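# Slide the paler slide box's tray out its far end

## Task

On the paler of the two slide boxes, push its inner tray outward through the box end that lies farther from the robot's base, so that it sticks out by at least a few centimetres and stays there with the robot no longer touching it. Everything else in the scene must end close to where it started. It is an immediate failure to grasp the outer case of either box, to shift or rotate either box beyond a small amount, to slide any tray roughly halfway out, or to put or knock anything off the table. When done, open the gripper and pull it away.

## Robot and tools

Robot: a single six-joint arm ending in a two-finger parallel gripper. The fingers extend along the gripper's +x axis and close along its y axis. The reported hand point sits midway between the finger pads, roughly 3 to 4 cm short of the tips.

Scene frame: origin on the table surface under the arm base, +z upward, +y to the left when facing along +x. The far end of the box is the one at greater distance from the base. Reported hand positions grow less accurate as reach increases.

execute_actions takes "actions", a list holding one item or none, plus an optional "pictures" boolean.
- Empty list: sends nothing and returns the current state with camera images.
- Motion item: {"rows": [...], "steps": n}. It holds 1 to 15 rows, and n is 1 to 15 (default 15, and at least 12 in practice). Each step lasts 1/30 s. Row k drives step k, and the final row repeats for any remaining steps.
- Wait item: {"steps": n} with n up to 300, counted from the previous result, so your reply time uses some of it up.
- Images come back only when the list is empty or "pictures": true is passed.

A row is seven numbers, each from -1 to 1: dx, dy, dz, rx, ry, rz, opening.
- The first six form a target offset, not an absolute pose. They are expressed in the gripper's own axes and measured from the gripper pose shown in the latest result that reports it. If no result in this scene has reported it yet, or for a second or later call within one reply, they are measured from where the robot is when the action begins.
- Every row refers to that same base pose; rows do not accumulate.
- Scale: 1.0 equals 0.6 m of translation, or 180 degrees for the rotation vector (rx, ry, rz).
- All zeros is not a hold: it pulls the gripper back to the base pose.
- Opening is absolute. +1 is wide open (0.088 m), the bare fingers touch near -0.80, and lower values change nothing further. A full close takes at least about 0.5 s.

Each step, the commanded pose is limited to within 70 mm and 16 degrees of the measured pose. After the last step the arm only finishes that clipped piece, so confirm the reached pose and send the remainder next. A result is taken 12 steps before the action ends. Those steps run during your next reply, and your next action starts after them.

move: {"target": row, "speed": m/s}.
- target is one 7-number row with the same offset convention as above.
- speed runs 0.002 to 0.5 (default 0.25); rotation is capped at twice that value in rad/s.
- The path is a straight line lasting 0.5 to 10 s and does not slow for obstacles. The hand may lag, drift, or exceed the speed, especially near full reach.
- The opening is applied when the move starts.
- The result adds a "move:" line giving the outcome (done, off_target, moving, held, fault) and the distance from target. limits=paced means the pose was clipped. limits=held means some steps were blocked, after which motion can surge.

wait: {"seconds": 0 to 10} lets the sim run with no new command.

zoom_image: {"camera": one of cam_head_left, cam_head_right, cam_high, cam_low, "region": [x0, y0, x1, y1]} in pixels, top-left origin, no larger than 504 by 504.

finished_scene: {"scene": current scene number}. It is final and reports success. A reply with no tool call ends the run.

Result contents:
- A state line with end_effector_position (m), end_effector_quat_wxyz, and linear and angular velocities.
- Joint positions and velocities, listed as waist, shoulder, elbow, wrist pitch, wrist yaw, wrist roll, then finger gap in metres. Ranges in rad: waist -3.054 to 3.054, shoulder 0 to 3.142, elbow 0 to 2.356, wrist pitch and wrist yaw -1.571 to 1.571, wrist roll -3.142 to 3.142.
- grip_measured: the actual opening on the command scale.
- "Hand target": the pose the controller is heading to.
- "pose unreachable": the clearance check altered or blocked the command, and HELD flags each step where that happened.
- MOTOR HOT: a heat warning. OVER-TEMPERATURE FAULT: the arm is held until it cools.

If joint torque hits its load limit (N m: waist 18.2, shoulder 22.5, elbow 22.4, wrist pitch 5.92, wrist yaw 5.9, wrist roll 5.54), the arm freezes for 10 s and drops the rest of the call.

Cameras are all 504x504. The calibration block gives intrinsics and T_world_to_cam for each, accurate to a few degrees and millimetres. The head cameras look down from above the base, cam_high views from the far -x/-y corner, and cam_low views from the side at table height.

Avoid:
- Closing on a box's outer sleeve.
- Fast impacts, and targets set far beyond a contact, since an arm stopped by an object keeps pushing.
- Shoving the box itself, or pushing the tray near halfway out.
- Leaving anything only the gripper keeps in place.
- Anything that drops or leaves the table.

Friction may stop the gripper short or tilt it, so check each result and correct. A workable approach is to press gently with closed fingertips on the tray's near end, in small, slow offsets, stopping after a few centimetres of travel. Then open the gripper and retract.

Each tool is called after "Request:" as name(argument=value, ...), one argument or row to a line, values as JSON.

## Session

Request:
execute_actions(
  actions=[],
)

Scene clock: 0.00 s of 3750.00 s.
end_effector_position=(+0.4131, +0.1828, +0.1320) grip_measured=+0.844 end_effector_quat_wxyz=(+0.716, +0.575, +0.288, -0.271) end_effector_velocity=(-0.003, -0.002, -0.002) end_effector_angular_velocity=(-0.017, +0.015, +0.016)
Joint positions: [0.454 2.122 0.971 0.308 0.303 1.885 0.08 ]
Joint velocities: [-0.002 -0.002 -0.007 -0.007 -0.007 -0.022 -0.   ]
Heat: hottest shoulder 30 °C (+0.0 °C/min).
Hand target: +0.413, +0.183, +0.132; +0.716, +0.575, +0.288, -0.271

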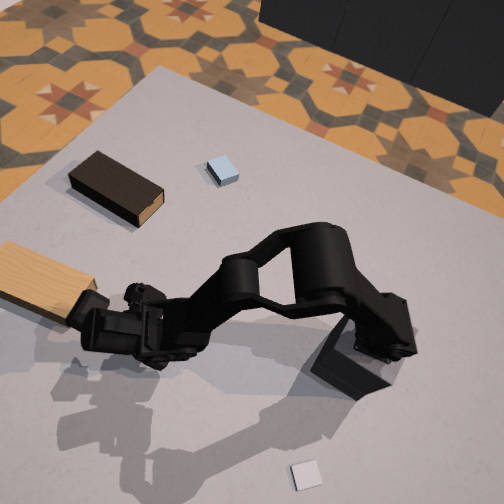

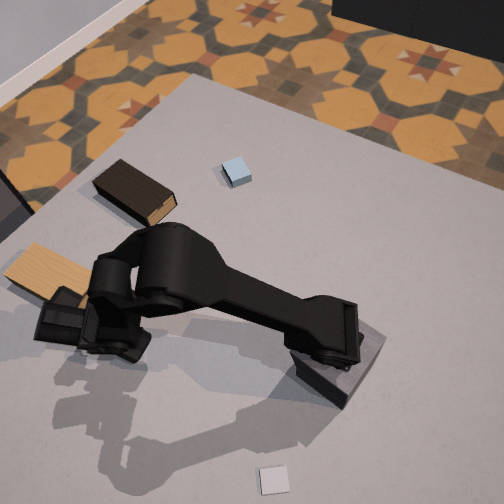

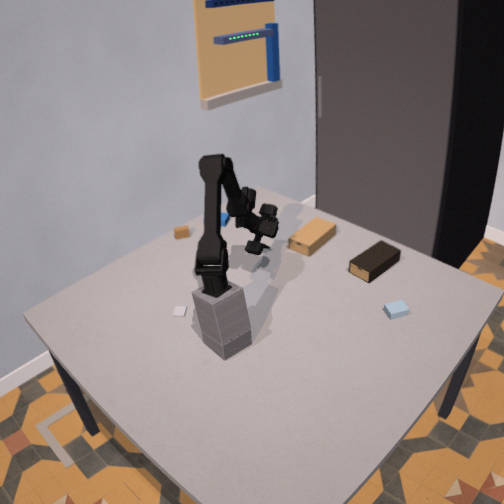

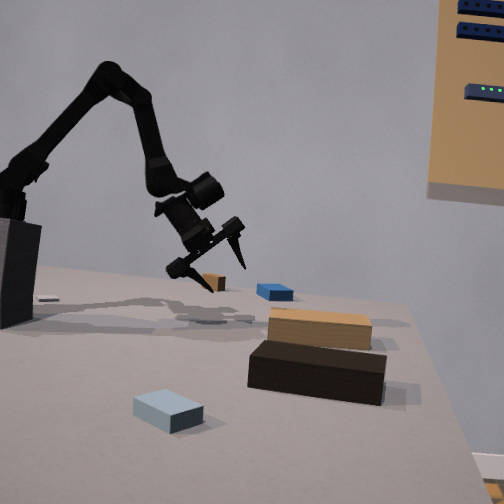

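Request:
zoom_image(
  camera="cam_high",
  region=[260, 190, 420, 300],
)

Request:
zoom_image(
  camera="cam_head_left",
  region=[0, 130, 200, 340],
)

Request:
zoom_image(
  camera="cam_low",
  region=[230, 280, 420, 420],
)

Region (260, 190, 420, 300) of cam_high's 504x504 image, scaled by 3.150, with more detail than that image has; it fills the top 346 rows of this view, and the rest is white.

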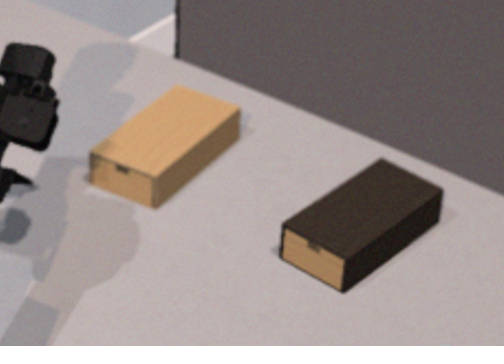

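Region (0, 130, 200, 340) of cam_head_left's 504x504 image, scaled by 2.400, with more detail than that image has; it fills the left 480 columns of this view, and the rest is white.

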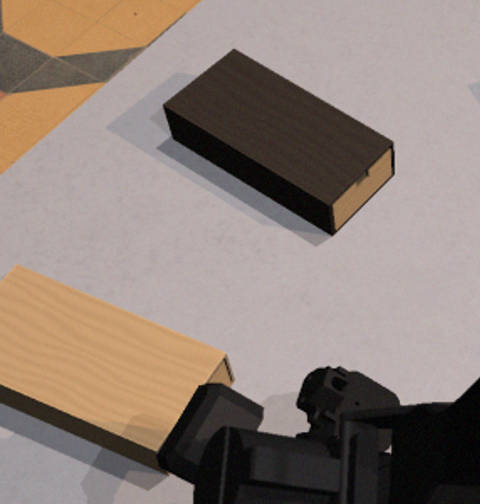

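Region (230, 280, 420, 420) of cam_low's 504x504 image, scaled by 2.653, with more detail than that image has; it fills the top 371 rows of this view, and the rest is white.

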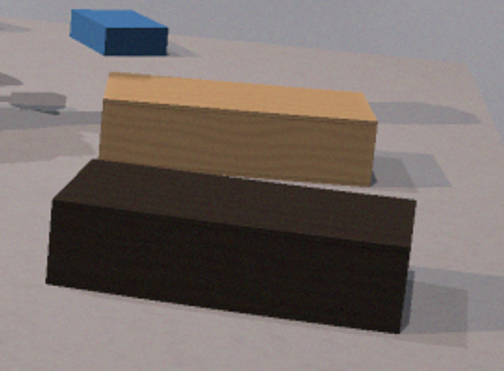

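Request:
zoom_image(
  camera="cam_head_right",
  region=[0, 140, 200, 340],
)

Region (0, 140, 200, 340) of cam_head_right's 504x504 image, scaled by 2.520, with more detail than that image has.

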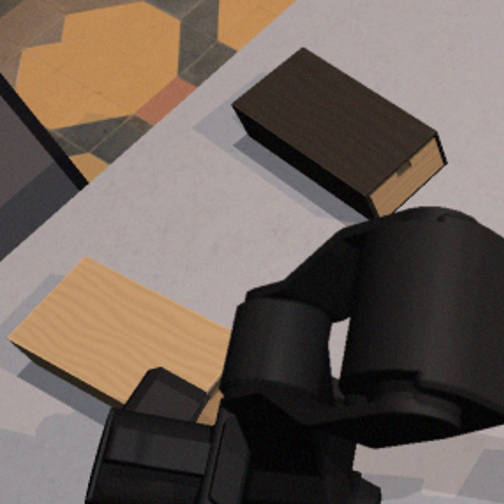

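Request:
move(
  target=[0.0528, -0.0910, 0.0723, -0.4389, -0.0967, 0.1344, -1],
  speed=0.4,
)

Scene clock: 12.00 s of 3750.00 s.
end_effector_position=(+0.4015, +0.1307, +0.0845) grip_measured=-0.789 end_effector_quat_wxyz=(+0.985, -0.001, +0.171, +0.034) end_effector_velocity=(-0.001, +0.001, -0.005) end_effector_angular_velocity=(-0.019, +0.016, +0.023)
Joint positions: [0.383 2.621 0.724 1.57  0.315 0.291 0.   ]
Joint velocities: [-0.002  0.007  0.002 -0.007 -0.022 -0.022 -0.   ]
Heat: hottest shoulder 33 °C (+15.0 °C/min).
Hand target: +0.399, +0.128, +0.080; +0.984, -0.007, +0.177, +0.034
Off the commanded pose: 0.005 m, 1 deg.
joint sent to its limit — the command would take joint 4 (wrist pitch) past its upper limit, so that joint was sent only as far as its limit.
Kept back: nothing.
After step 90, 6.53 s passed at rest.
move: done

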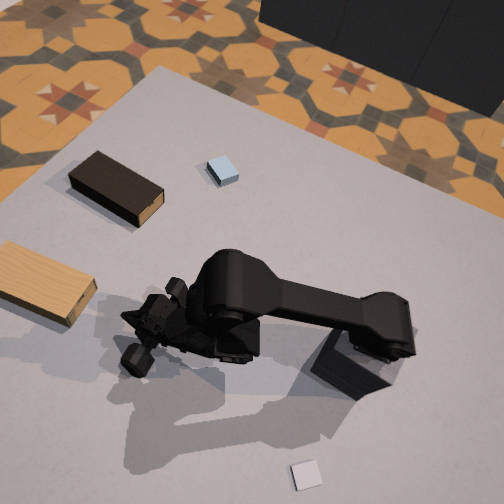

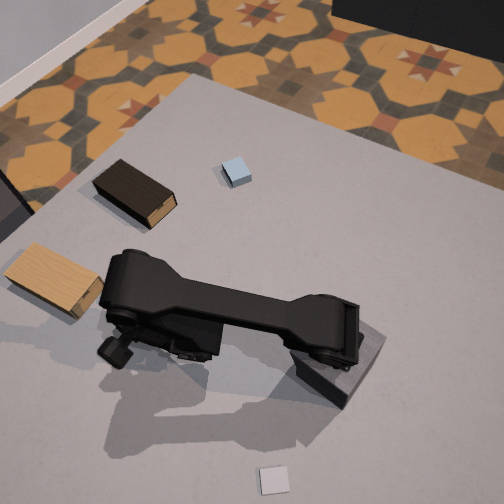

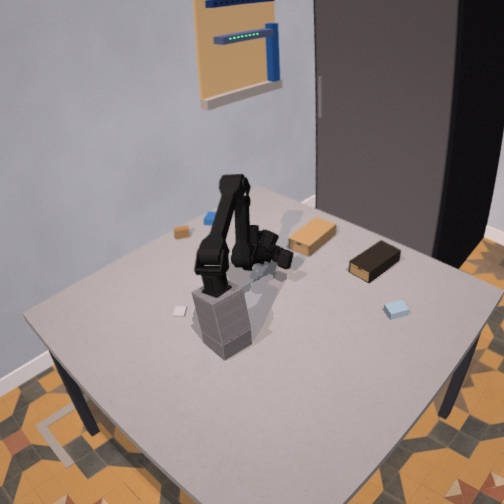

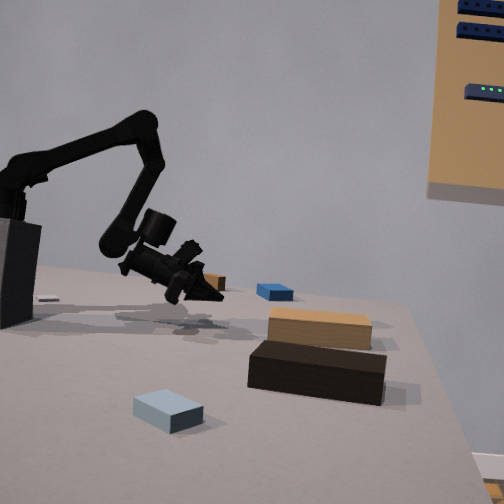

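Request:
zoom_image(
  camera="cam_low",
  region=[90, 200, 290, 360],
)

Request:
zoom_image(
  camera="cam_head_left",
  region=[0, 230, 200, 400],
)

Region (90, 200, 290, 360) of cam_low's 504x504 image, scaled by 2.520, with more detail than that image has; it fills the top 403 rows of this view, and the rest is white.

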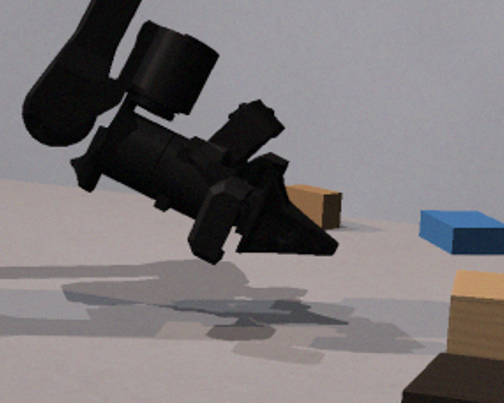

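Region (0, 230, 200, 400) of cam_head_left's 504x504 image, scaled by 2.520, with more detail than that image has; it fills the top 428 rows of this view, and the rest is white.

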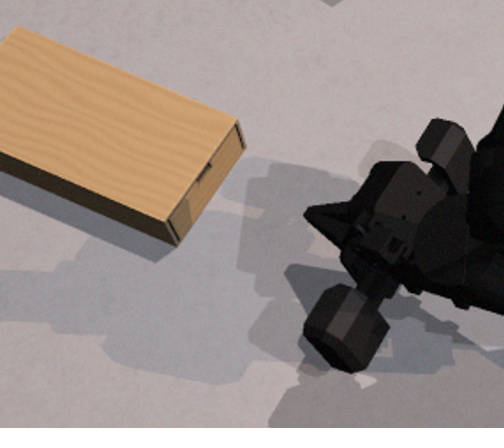

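Request:
move(
  target=[0.1073, -0.0022, 0.0393, 0.4993, 0.0318, -0.0318, 1],
  speed=0.4,
)

Scene clock: 22.87 s of 3750.00 s.
end_effector_position=(+0.4664, +0.1325, +0.0796) grip_measured=+1.000 end_effector_quat_wxyz=(+0.693, +0.679, +0.192, -0.145) end_effector_velocity=(-0.001, +0.002, -0.003) end_effector_angular_velocity=(+0.013, +0.014, +0.012)
Joint positions: [0.294 2.543 0.97  1.115 0.196 1.851 0.088]
Joint velocities: [-0.002  0.002  0.002 -0.007 -0.022  0.007  0.   ]
Heat: hottest shoulder 34 °C (+10.5 °C/min).
Hand target: +0.470, +0.134, +0.085; +0.690, +0.684, +0.190, -0.141
Off the commanded pose: 0.007 m, 1 deg.
Kept back: nothing.
After step 90, 5.30 s passed at rest.
move: done

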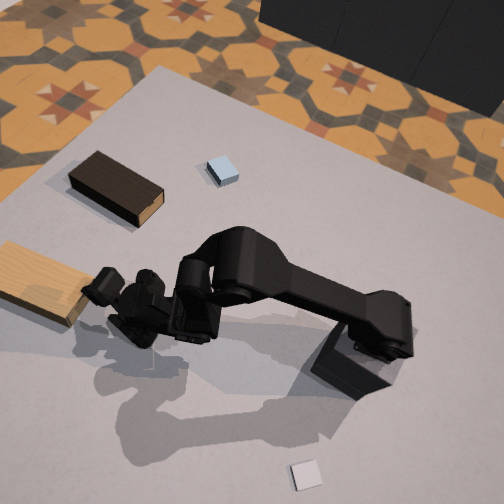

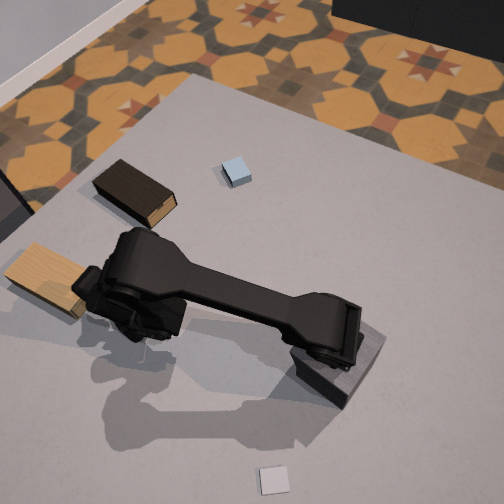

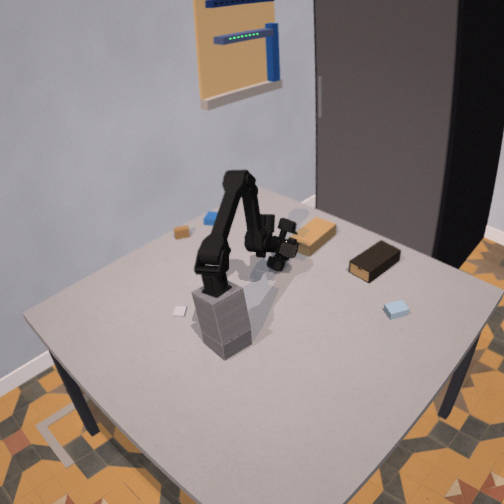

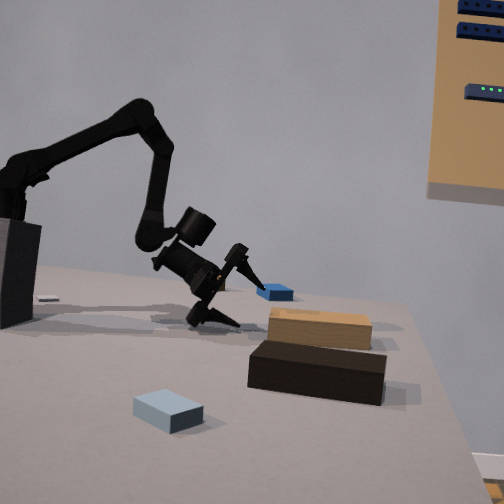

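Request:
zoom_image(
  camera="cam_low",
  region=[150, 230, 310, 360],
)

Region (150, 230, 310, 360) of cam_low's 504x504 image, scaled by 3.150, with more detail than that image has; it fills the top 410 rows of this view, and the rest is white.

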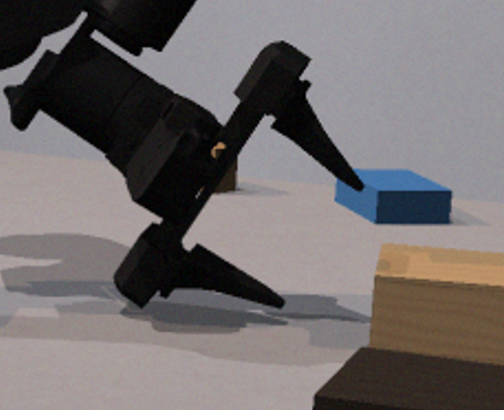

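Request:
move(
  target=[0.0642, 0.0392, 0.0, 0, 0, -0.0139, 1],
  speed=0.1,
)

Request:
zoom_image(
  camera="cam_low",
  region=[170, 240, 330, 360],
)

Request:
zoom_image(
  camera="cam_high",
  region=[250, 200, 350, 280],
)

Scene clock: 30.10 s of 3750.00 s.
end_effector_position=(+0.5110, +0.1371, +0.0881) grip_measured=+1.000 end_effector_quat_wxyz=(+0.689, +0.678, +0.204, -0.157) end_effector_velocity=(+0.003, +0.000, -0.001) end_effector_angular_velocity=(-0.002, +0.021, +0.012)
Joint positions: [0.257 2.542 1.162 0.894 0.154 1.844 0.088]
Joint velocities: [-0.007 -0.002  0.017 -0.037 -0.022 -0.007  0.   ]
Heat: hottest shoulder 36 °C (+12.0 °C/min).
Hand target: +0.511, +0.136, +0.082; +0.690, +0.675, +0.207, -0.160
Off the commanded pose: 0.006 m, 1 deg.
Kept back: nothing.
After step 90, 3.37 s passed at rest.
move: done

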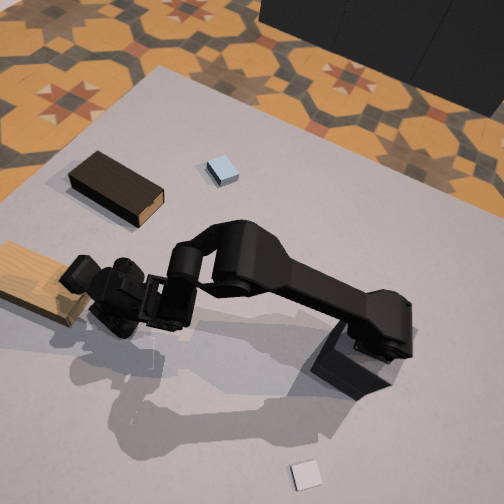

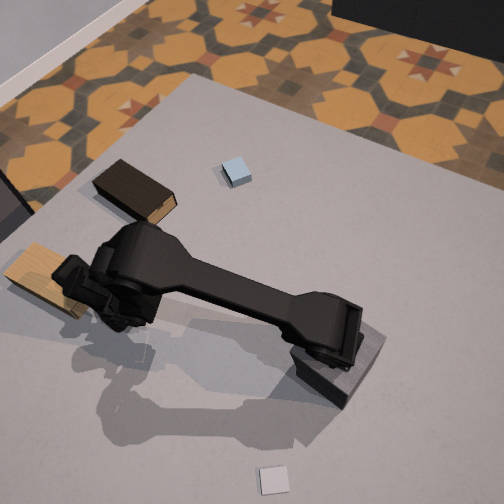

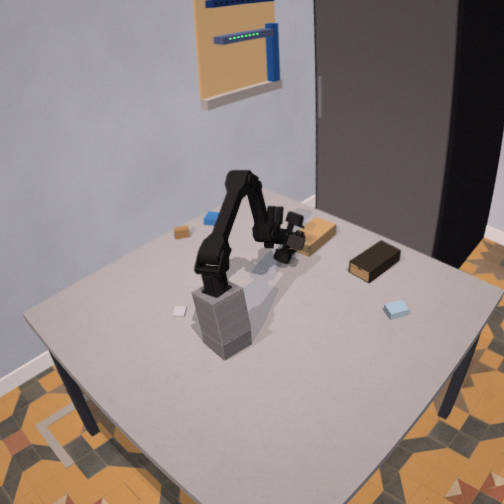

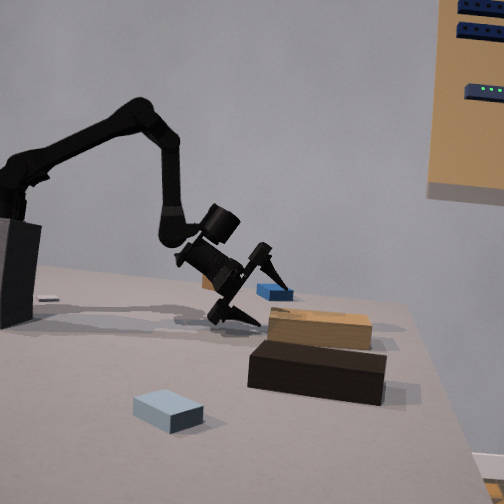

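Region (170, 240, 330, 360) of cam_low's 504x504 image, scaled by 3.150, with more detail than that image has; it fills the top 378 rows of this view, and the rest is white.

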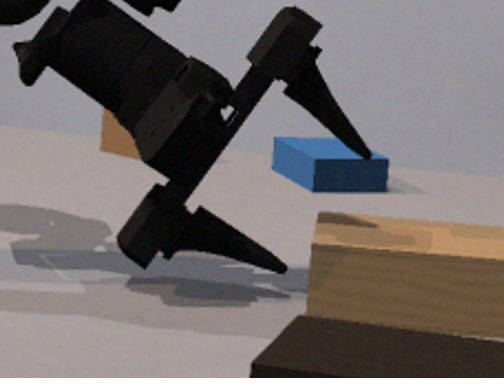

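Region (250, 200, 350, 280) of cam_high's 504x504 image, scaled by 5.040, with more detail than that image has; it fills the top 403 rows of this view, and the rest is white.

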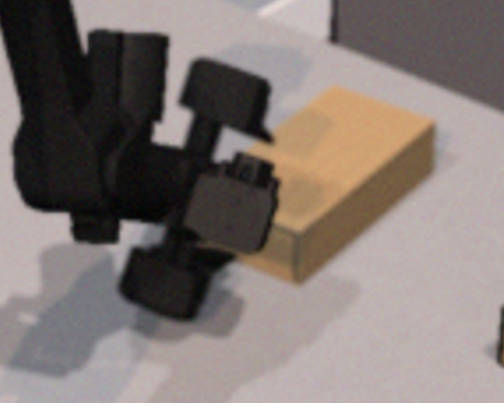

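Request:
move(
  target=[0.0240, -0.0017, 0.0, 0, 0, 0, 1],
  speed=0.05,
)

Request:
zoom_image(
  camera="cam_low",
  region=[170, 240, 330, 360],
)

Scene clock: 32.70 s of 3750.00 s.
end_effector_position=(+0.5232, +0.1399, +0.0866) grip_measured=+1.000 end_effector_quat_wxyz=(+0.688, +0.680, +0.200, -0.153) end_effector_velocity=(+0.004, +0.007, +0.003) end_effector_angular_velocity=(+0.004, +0.004, +0.025)
Joint positions: [0.255 2.571 1.222 0.873 0.153 1.844 0.088]
Joint velocities: [ 0.002 -0.007  0.017 -0.022 -0.022 -0.007  0.   ]
Heat: hottest shoulder 36 °C (+11.0 °C/min).
Hand target: +0.523, +0.138, +0.080; +0.689, +0.678, +0.204, -0.157
Off the commanded pose: 0.007 m, 1 deg.
Kept back: nothing.
move: done

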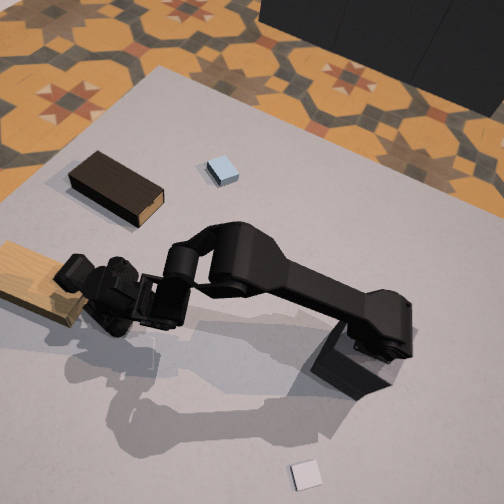

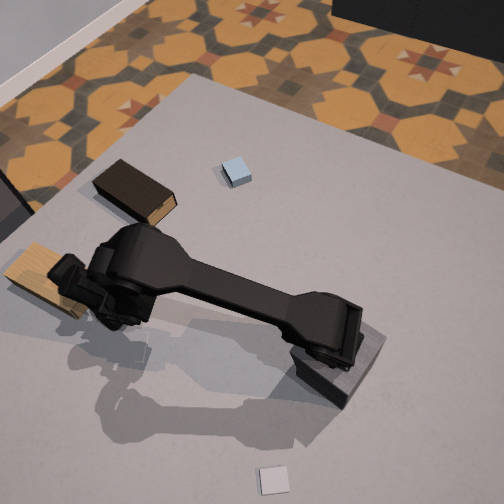

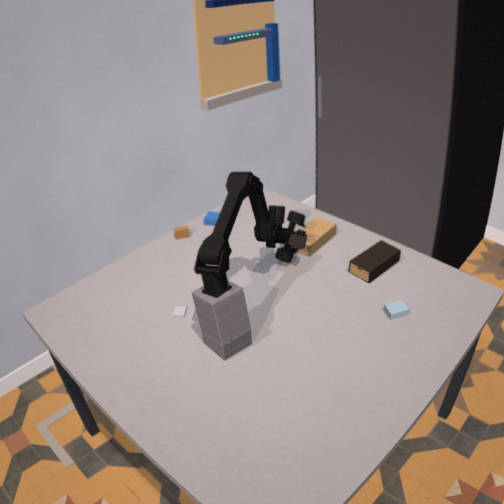

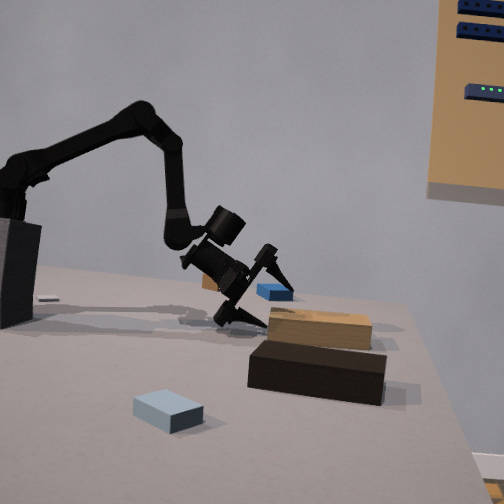

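Region (170, 240, 330, 360) of cam_low's 504x504 image, scaled by 3.150, with more detail than that image has; it fills the top 378 rows of this view, and the rest is white.

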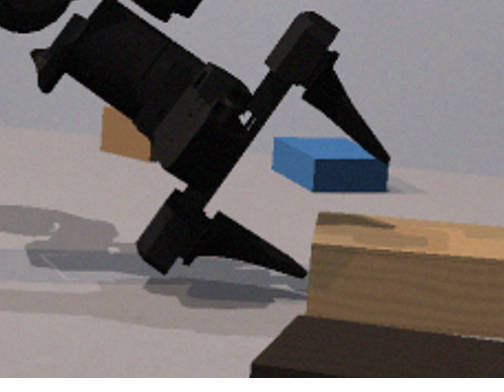

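Request:
move(
  target=[0.0363, 0.0027, 0.0038, 0, 0, -0.008, 1],
  speed=0.03,
)

Request:
zoom_image(
  camera="cam_low",
  region=[200, 240, 400, 370],
)

Scene clock: 35.03 s of 3750.00 s.
end_effector_position=(+0.5433, +0.1415, +0.0846) grip_measured=+1.000 end_effector_quat_wxyz=(+0.686, +0.680, +0.205, -0.157) end_effector_velocity=(+0.003, +0.001, +0.001) end_effector_angular_velocity=(-0.002, -0.001, +0.008)
Joint positions: [0.242 2.606 1.329 0.789 0.136 1.844 0.088]
Joint velocities: [-0.002  0.002  0.012 -0.007 -0.007 -0.007  0.   ]
Heat: hottest shoulder 36 °C (+10.3 °C/min).
Hand target: +0.543, +0.139, +0.077; +0.686, +0.677, +0.209, -0.162
Off the commanded pose: 0.008 m, 1 deg.
Kept back: nothing.
move: done

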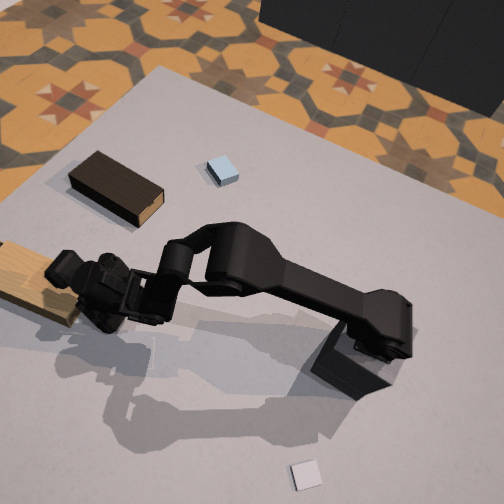

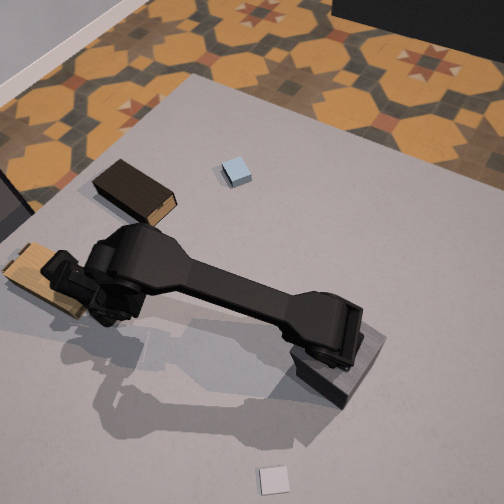

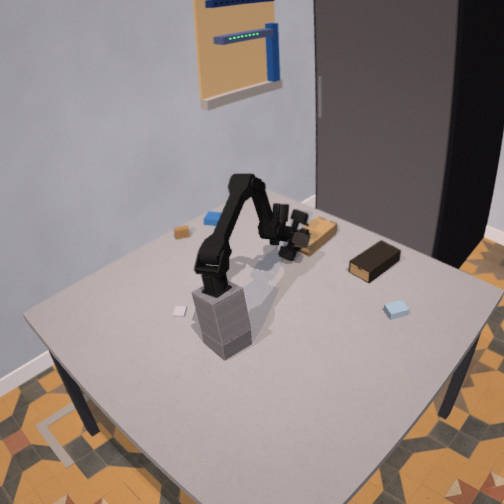

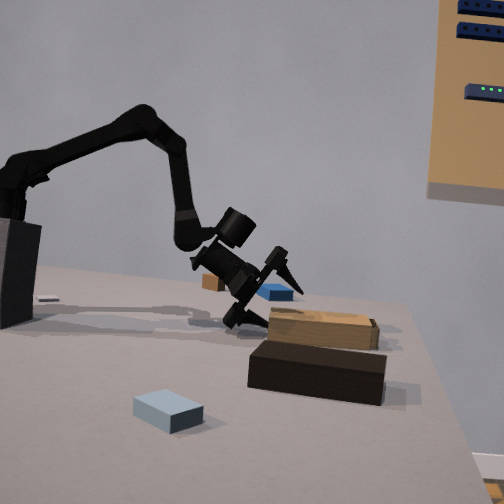

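Region (200, 240, 400, 370) of cam_low's 504x504 image, scaled by 2.520, with more detail than that image has; it fills the top 328 rows of this view, and the rest is white.

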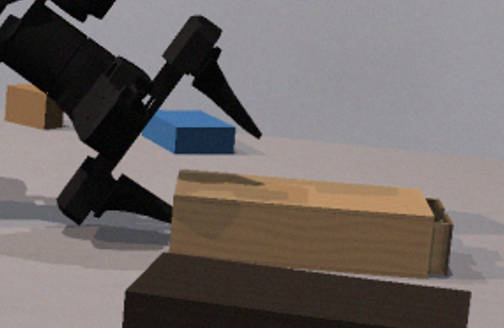

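Request:
move(
  target=[0.0371, 0.0018, 0.0041, 0, 0, -0.003, 1],
  speed=0.03,
)

Request:
zoom_image(
  camera="cam_low",
  region=[200, 240, 400, 370],
)

Scene clock: 37.23 s of 3750.00 s.
end_effector_position=(+0.5635, +0.1428, +0.0820) grip_measured=+1.000 end_effector_quat_wxyz=(+0.684, +0.682, +0.205, -0.157) end_effector_velocity=(-0.001, +0.000, -0.007) end_effector_angular_velocity=(-0.003, +0.026, +0.016)
Joint positions: [0.231 2.653 1.439 0.73  0.126 1.843 0.088]
Joint velocities: [-0.002  0.012  0.012 -0.022 -0.022 -0.007  0.   ]
Heat: hottest shoulder 37 °C (+11.3 °C/min).
Hand target: +0.563, +0.140, +0.074; +0.685, +0.679, +0.208, -0.161
Off the commanded pose: 0.008 m, 1 deg.
Kept back: nothing.
move: done

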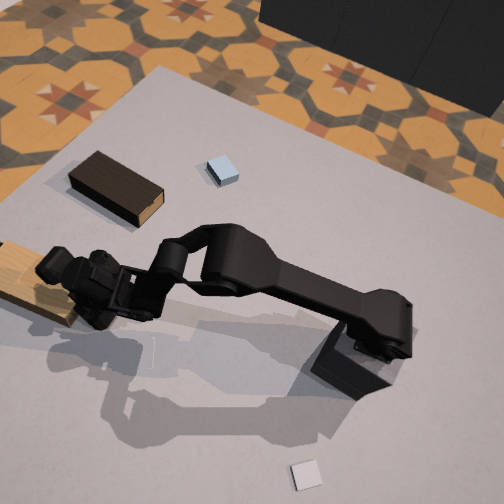

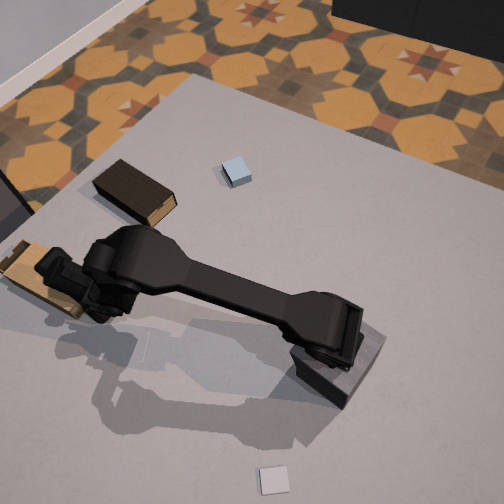

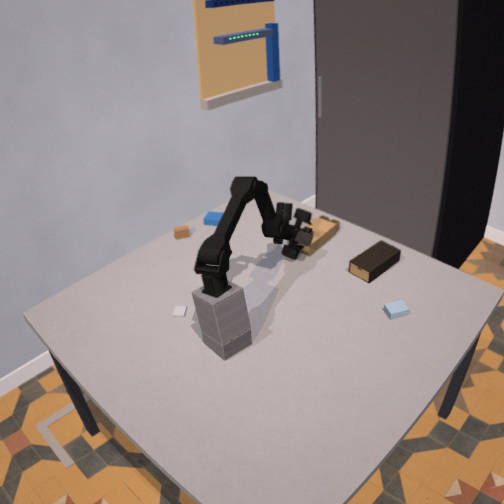

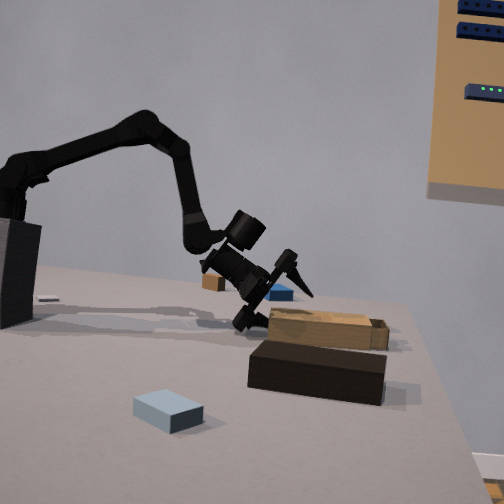

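Region (200, 240, 400, 370) of cam_low's 504x504 image, scaled by 2.520, with more detail than that image has; it fills the top 328 rows of this view, and the rest is white.

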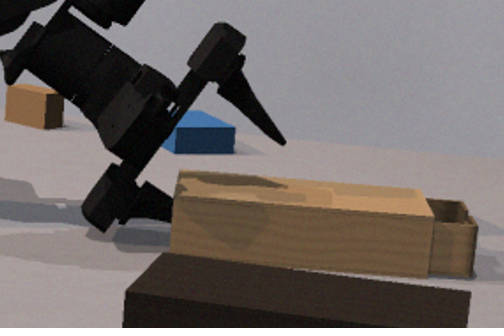

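Request:
move(
  target=[0.0163, -0.0056, 0.0042, 0, 0, -0.003, 1],
  speed=0.02,
)

Request:
zoom_image(
  camera="cam_low",
  region=[200, 240, 400, 370],
)

Scene clock: 39.13 s of 3750.00 s.
end_effector_position=(+0.5709, +0.1433, +0.0820) grip_measured=+1.000 end_effector_quat_wxyz=(+0.683, +0.684, +0.204, -0.155) end_effector_velocity=(-0.000, -0.004, -0.006) end_effector_angular_velocity=(-0.004, +0.019, -0.016)
Joint positions: [0.227 2.669 1.479 0.71  0.121 1.843 0.088]
Joint velocities: [-0.002  0.012  0.012 -0.022  0.007  0.007  0.   ]
Heat: hottest shoulder 37 °C (+10.7 °C/min).
Hand target: +0.570, +0.141, +0.074; +0.683, +0.681, +0.208, -0.160
Off the commanded pose: 0.008 m, 1 deg.
Kept back: nothing.
move: done

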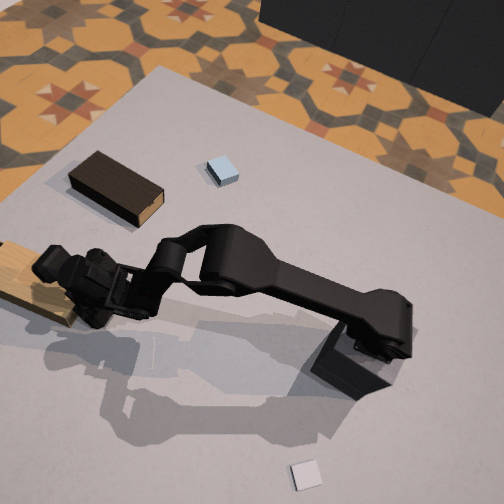

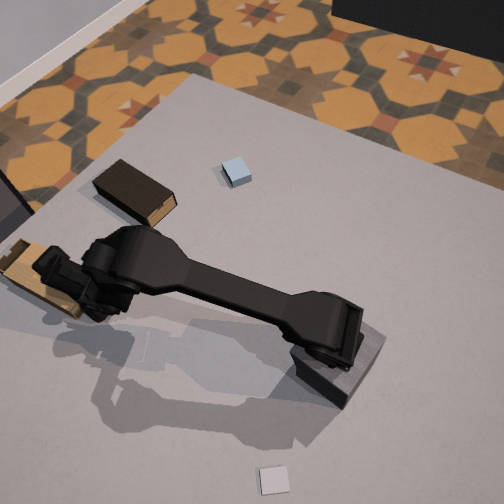

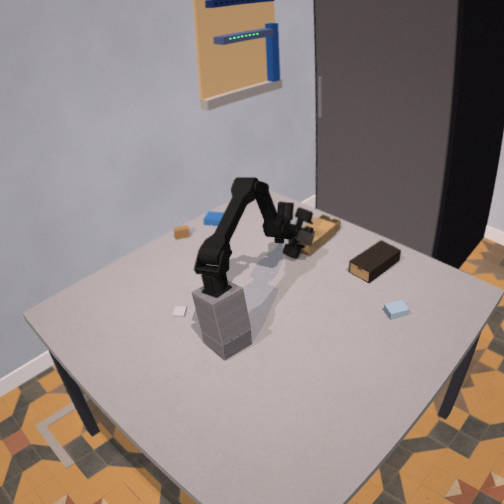

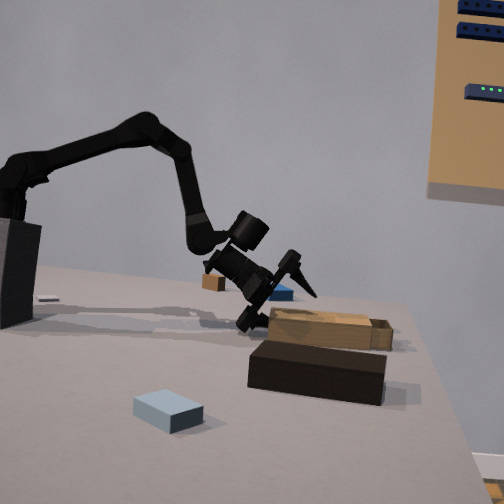

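Region (200, 240, 400, 370) of cam_low's 504x504 image, scaled by 2.520, with more detail than that image has; it fills the top 328 rows of this view, and the rest is white.

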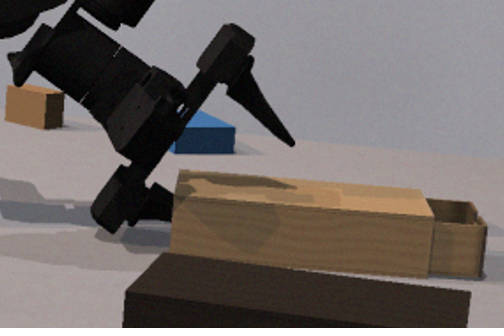

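Request:
move(
  target=[-0.17, 0.0, 0.0, 0, 0, 0, 1],
  speed=0.1,
)

Request:
zoom_image(
  camera="cam_low",
  region=[200, 240, 400, 370],
)

Scene clock: 41.30 s of 3750.00 s.
end_effector_position=(+0.4846, +0.1350, +0.1300) grip_measured=+1.000 end_effector_quat_wxyz=(+0.684, +0.682, +0.205, -0.156) end_effector_velocity=(-0.001, -0.000, +0.004) end_effector_angular_velocity=(+0.006, -0.002, +0.016)
Joint positions: [0.255 2.351 0.985 0.881 0.146 1.854 0.088]
Joint velocities: [-0.007 -0.012 -0.012  0.007 -0.022 -0.007  0.   ]
Heat: hottest shoulder 38 °C (+11.6 °C/min).
Hand target: +0.483, +0.136, +0.132; +0.683, +0.683, +0.204, -0.155
Off the commanded pose: 0.003 m, 0 deg.
Kept back: nothing.
move: done

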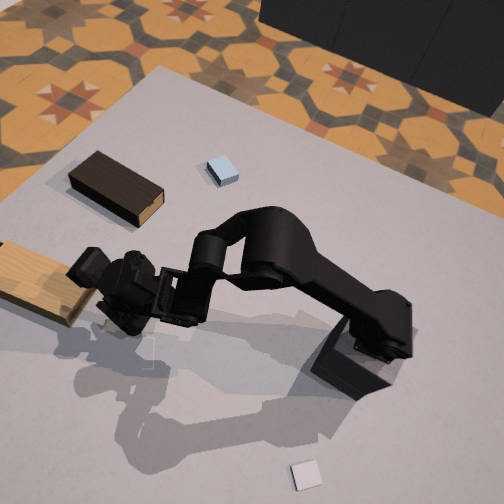

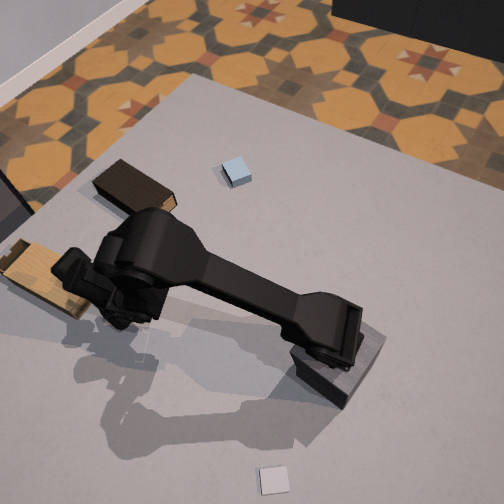

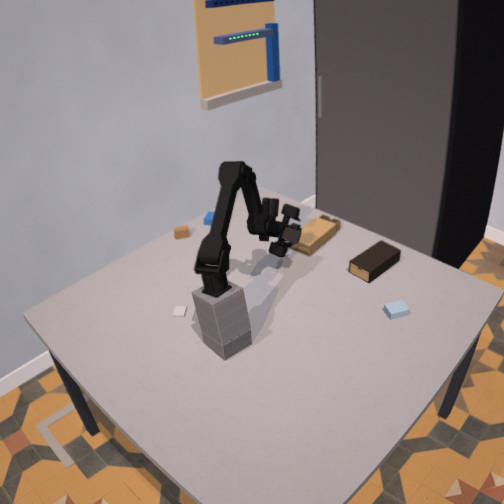

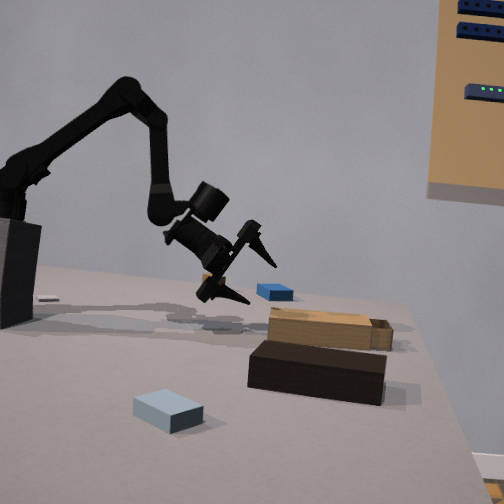

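Region (200, 240, 400, 370) of cam_low's 504x504 image, scaled by 2.520, with more detail than that image has; it fills the top 328 rows of this view, and the rest is white.

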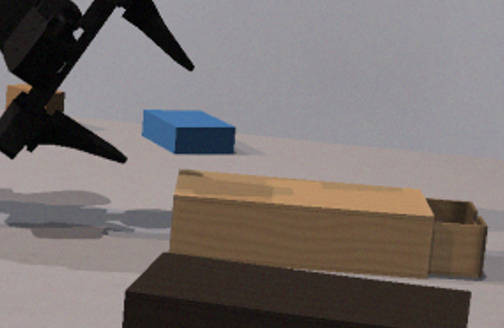

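Request:
finished_scene(
  scene=1,
)

The scene is finished: the task was done.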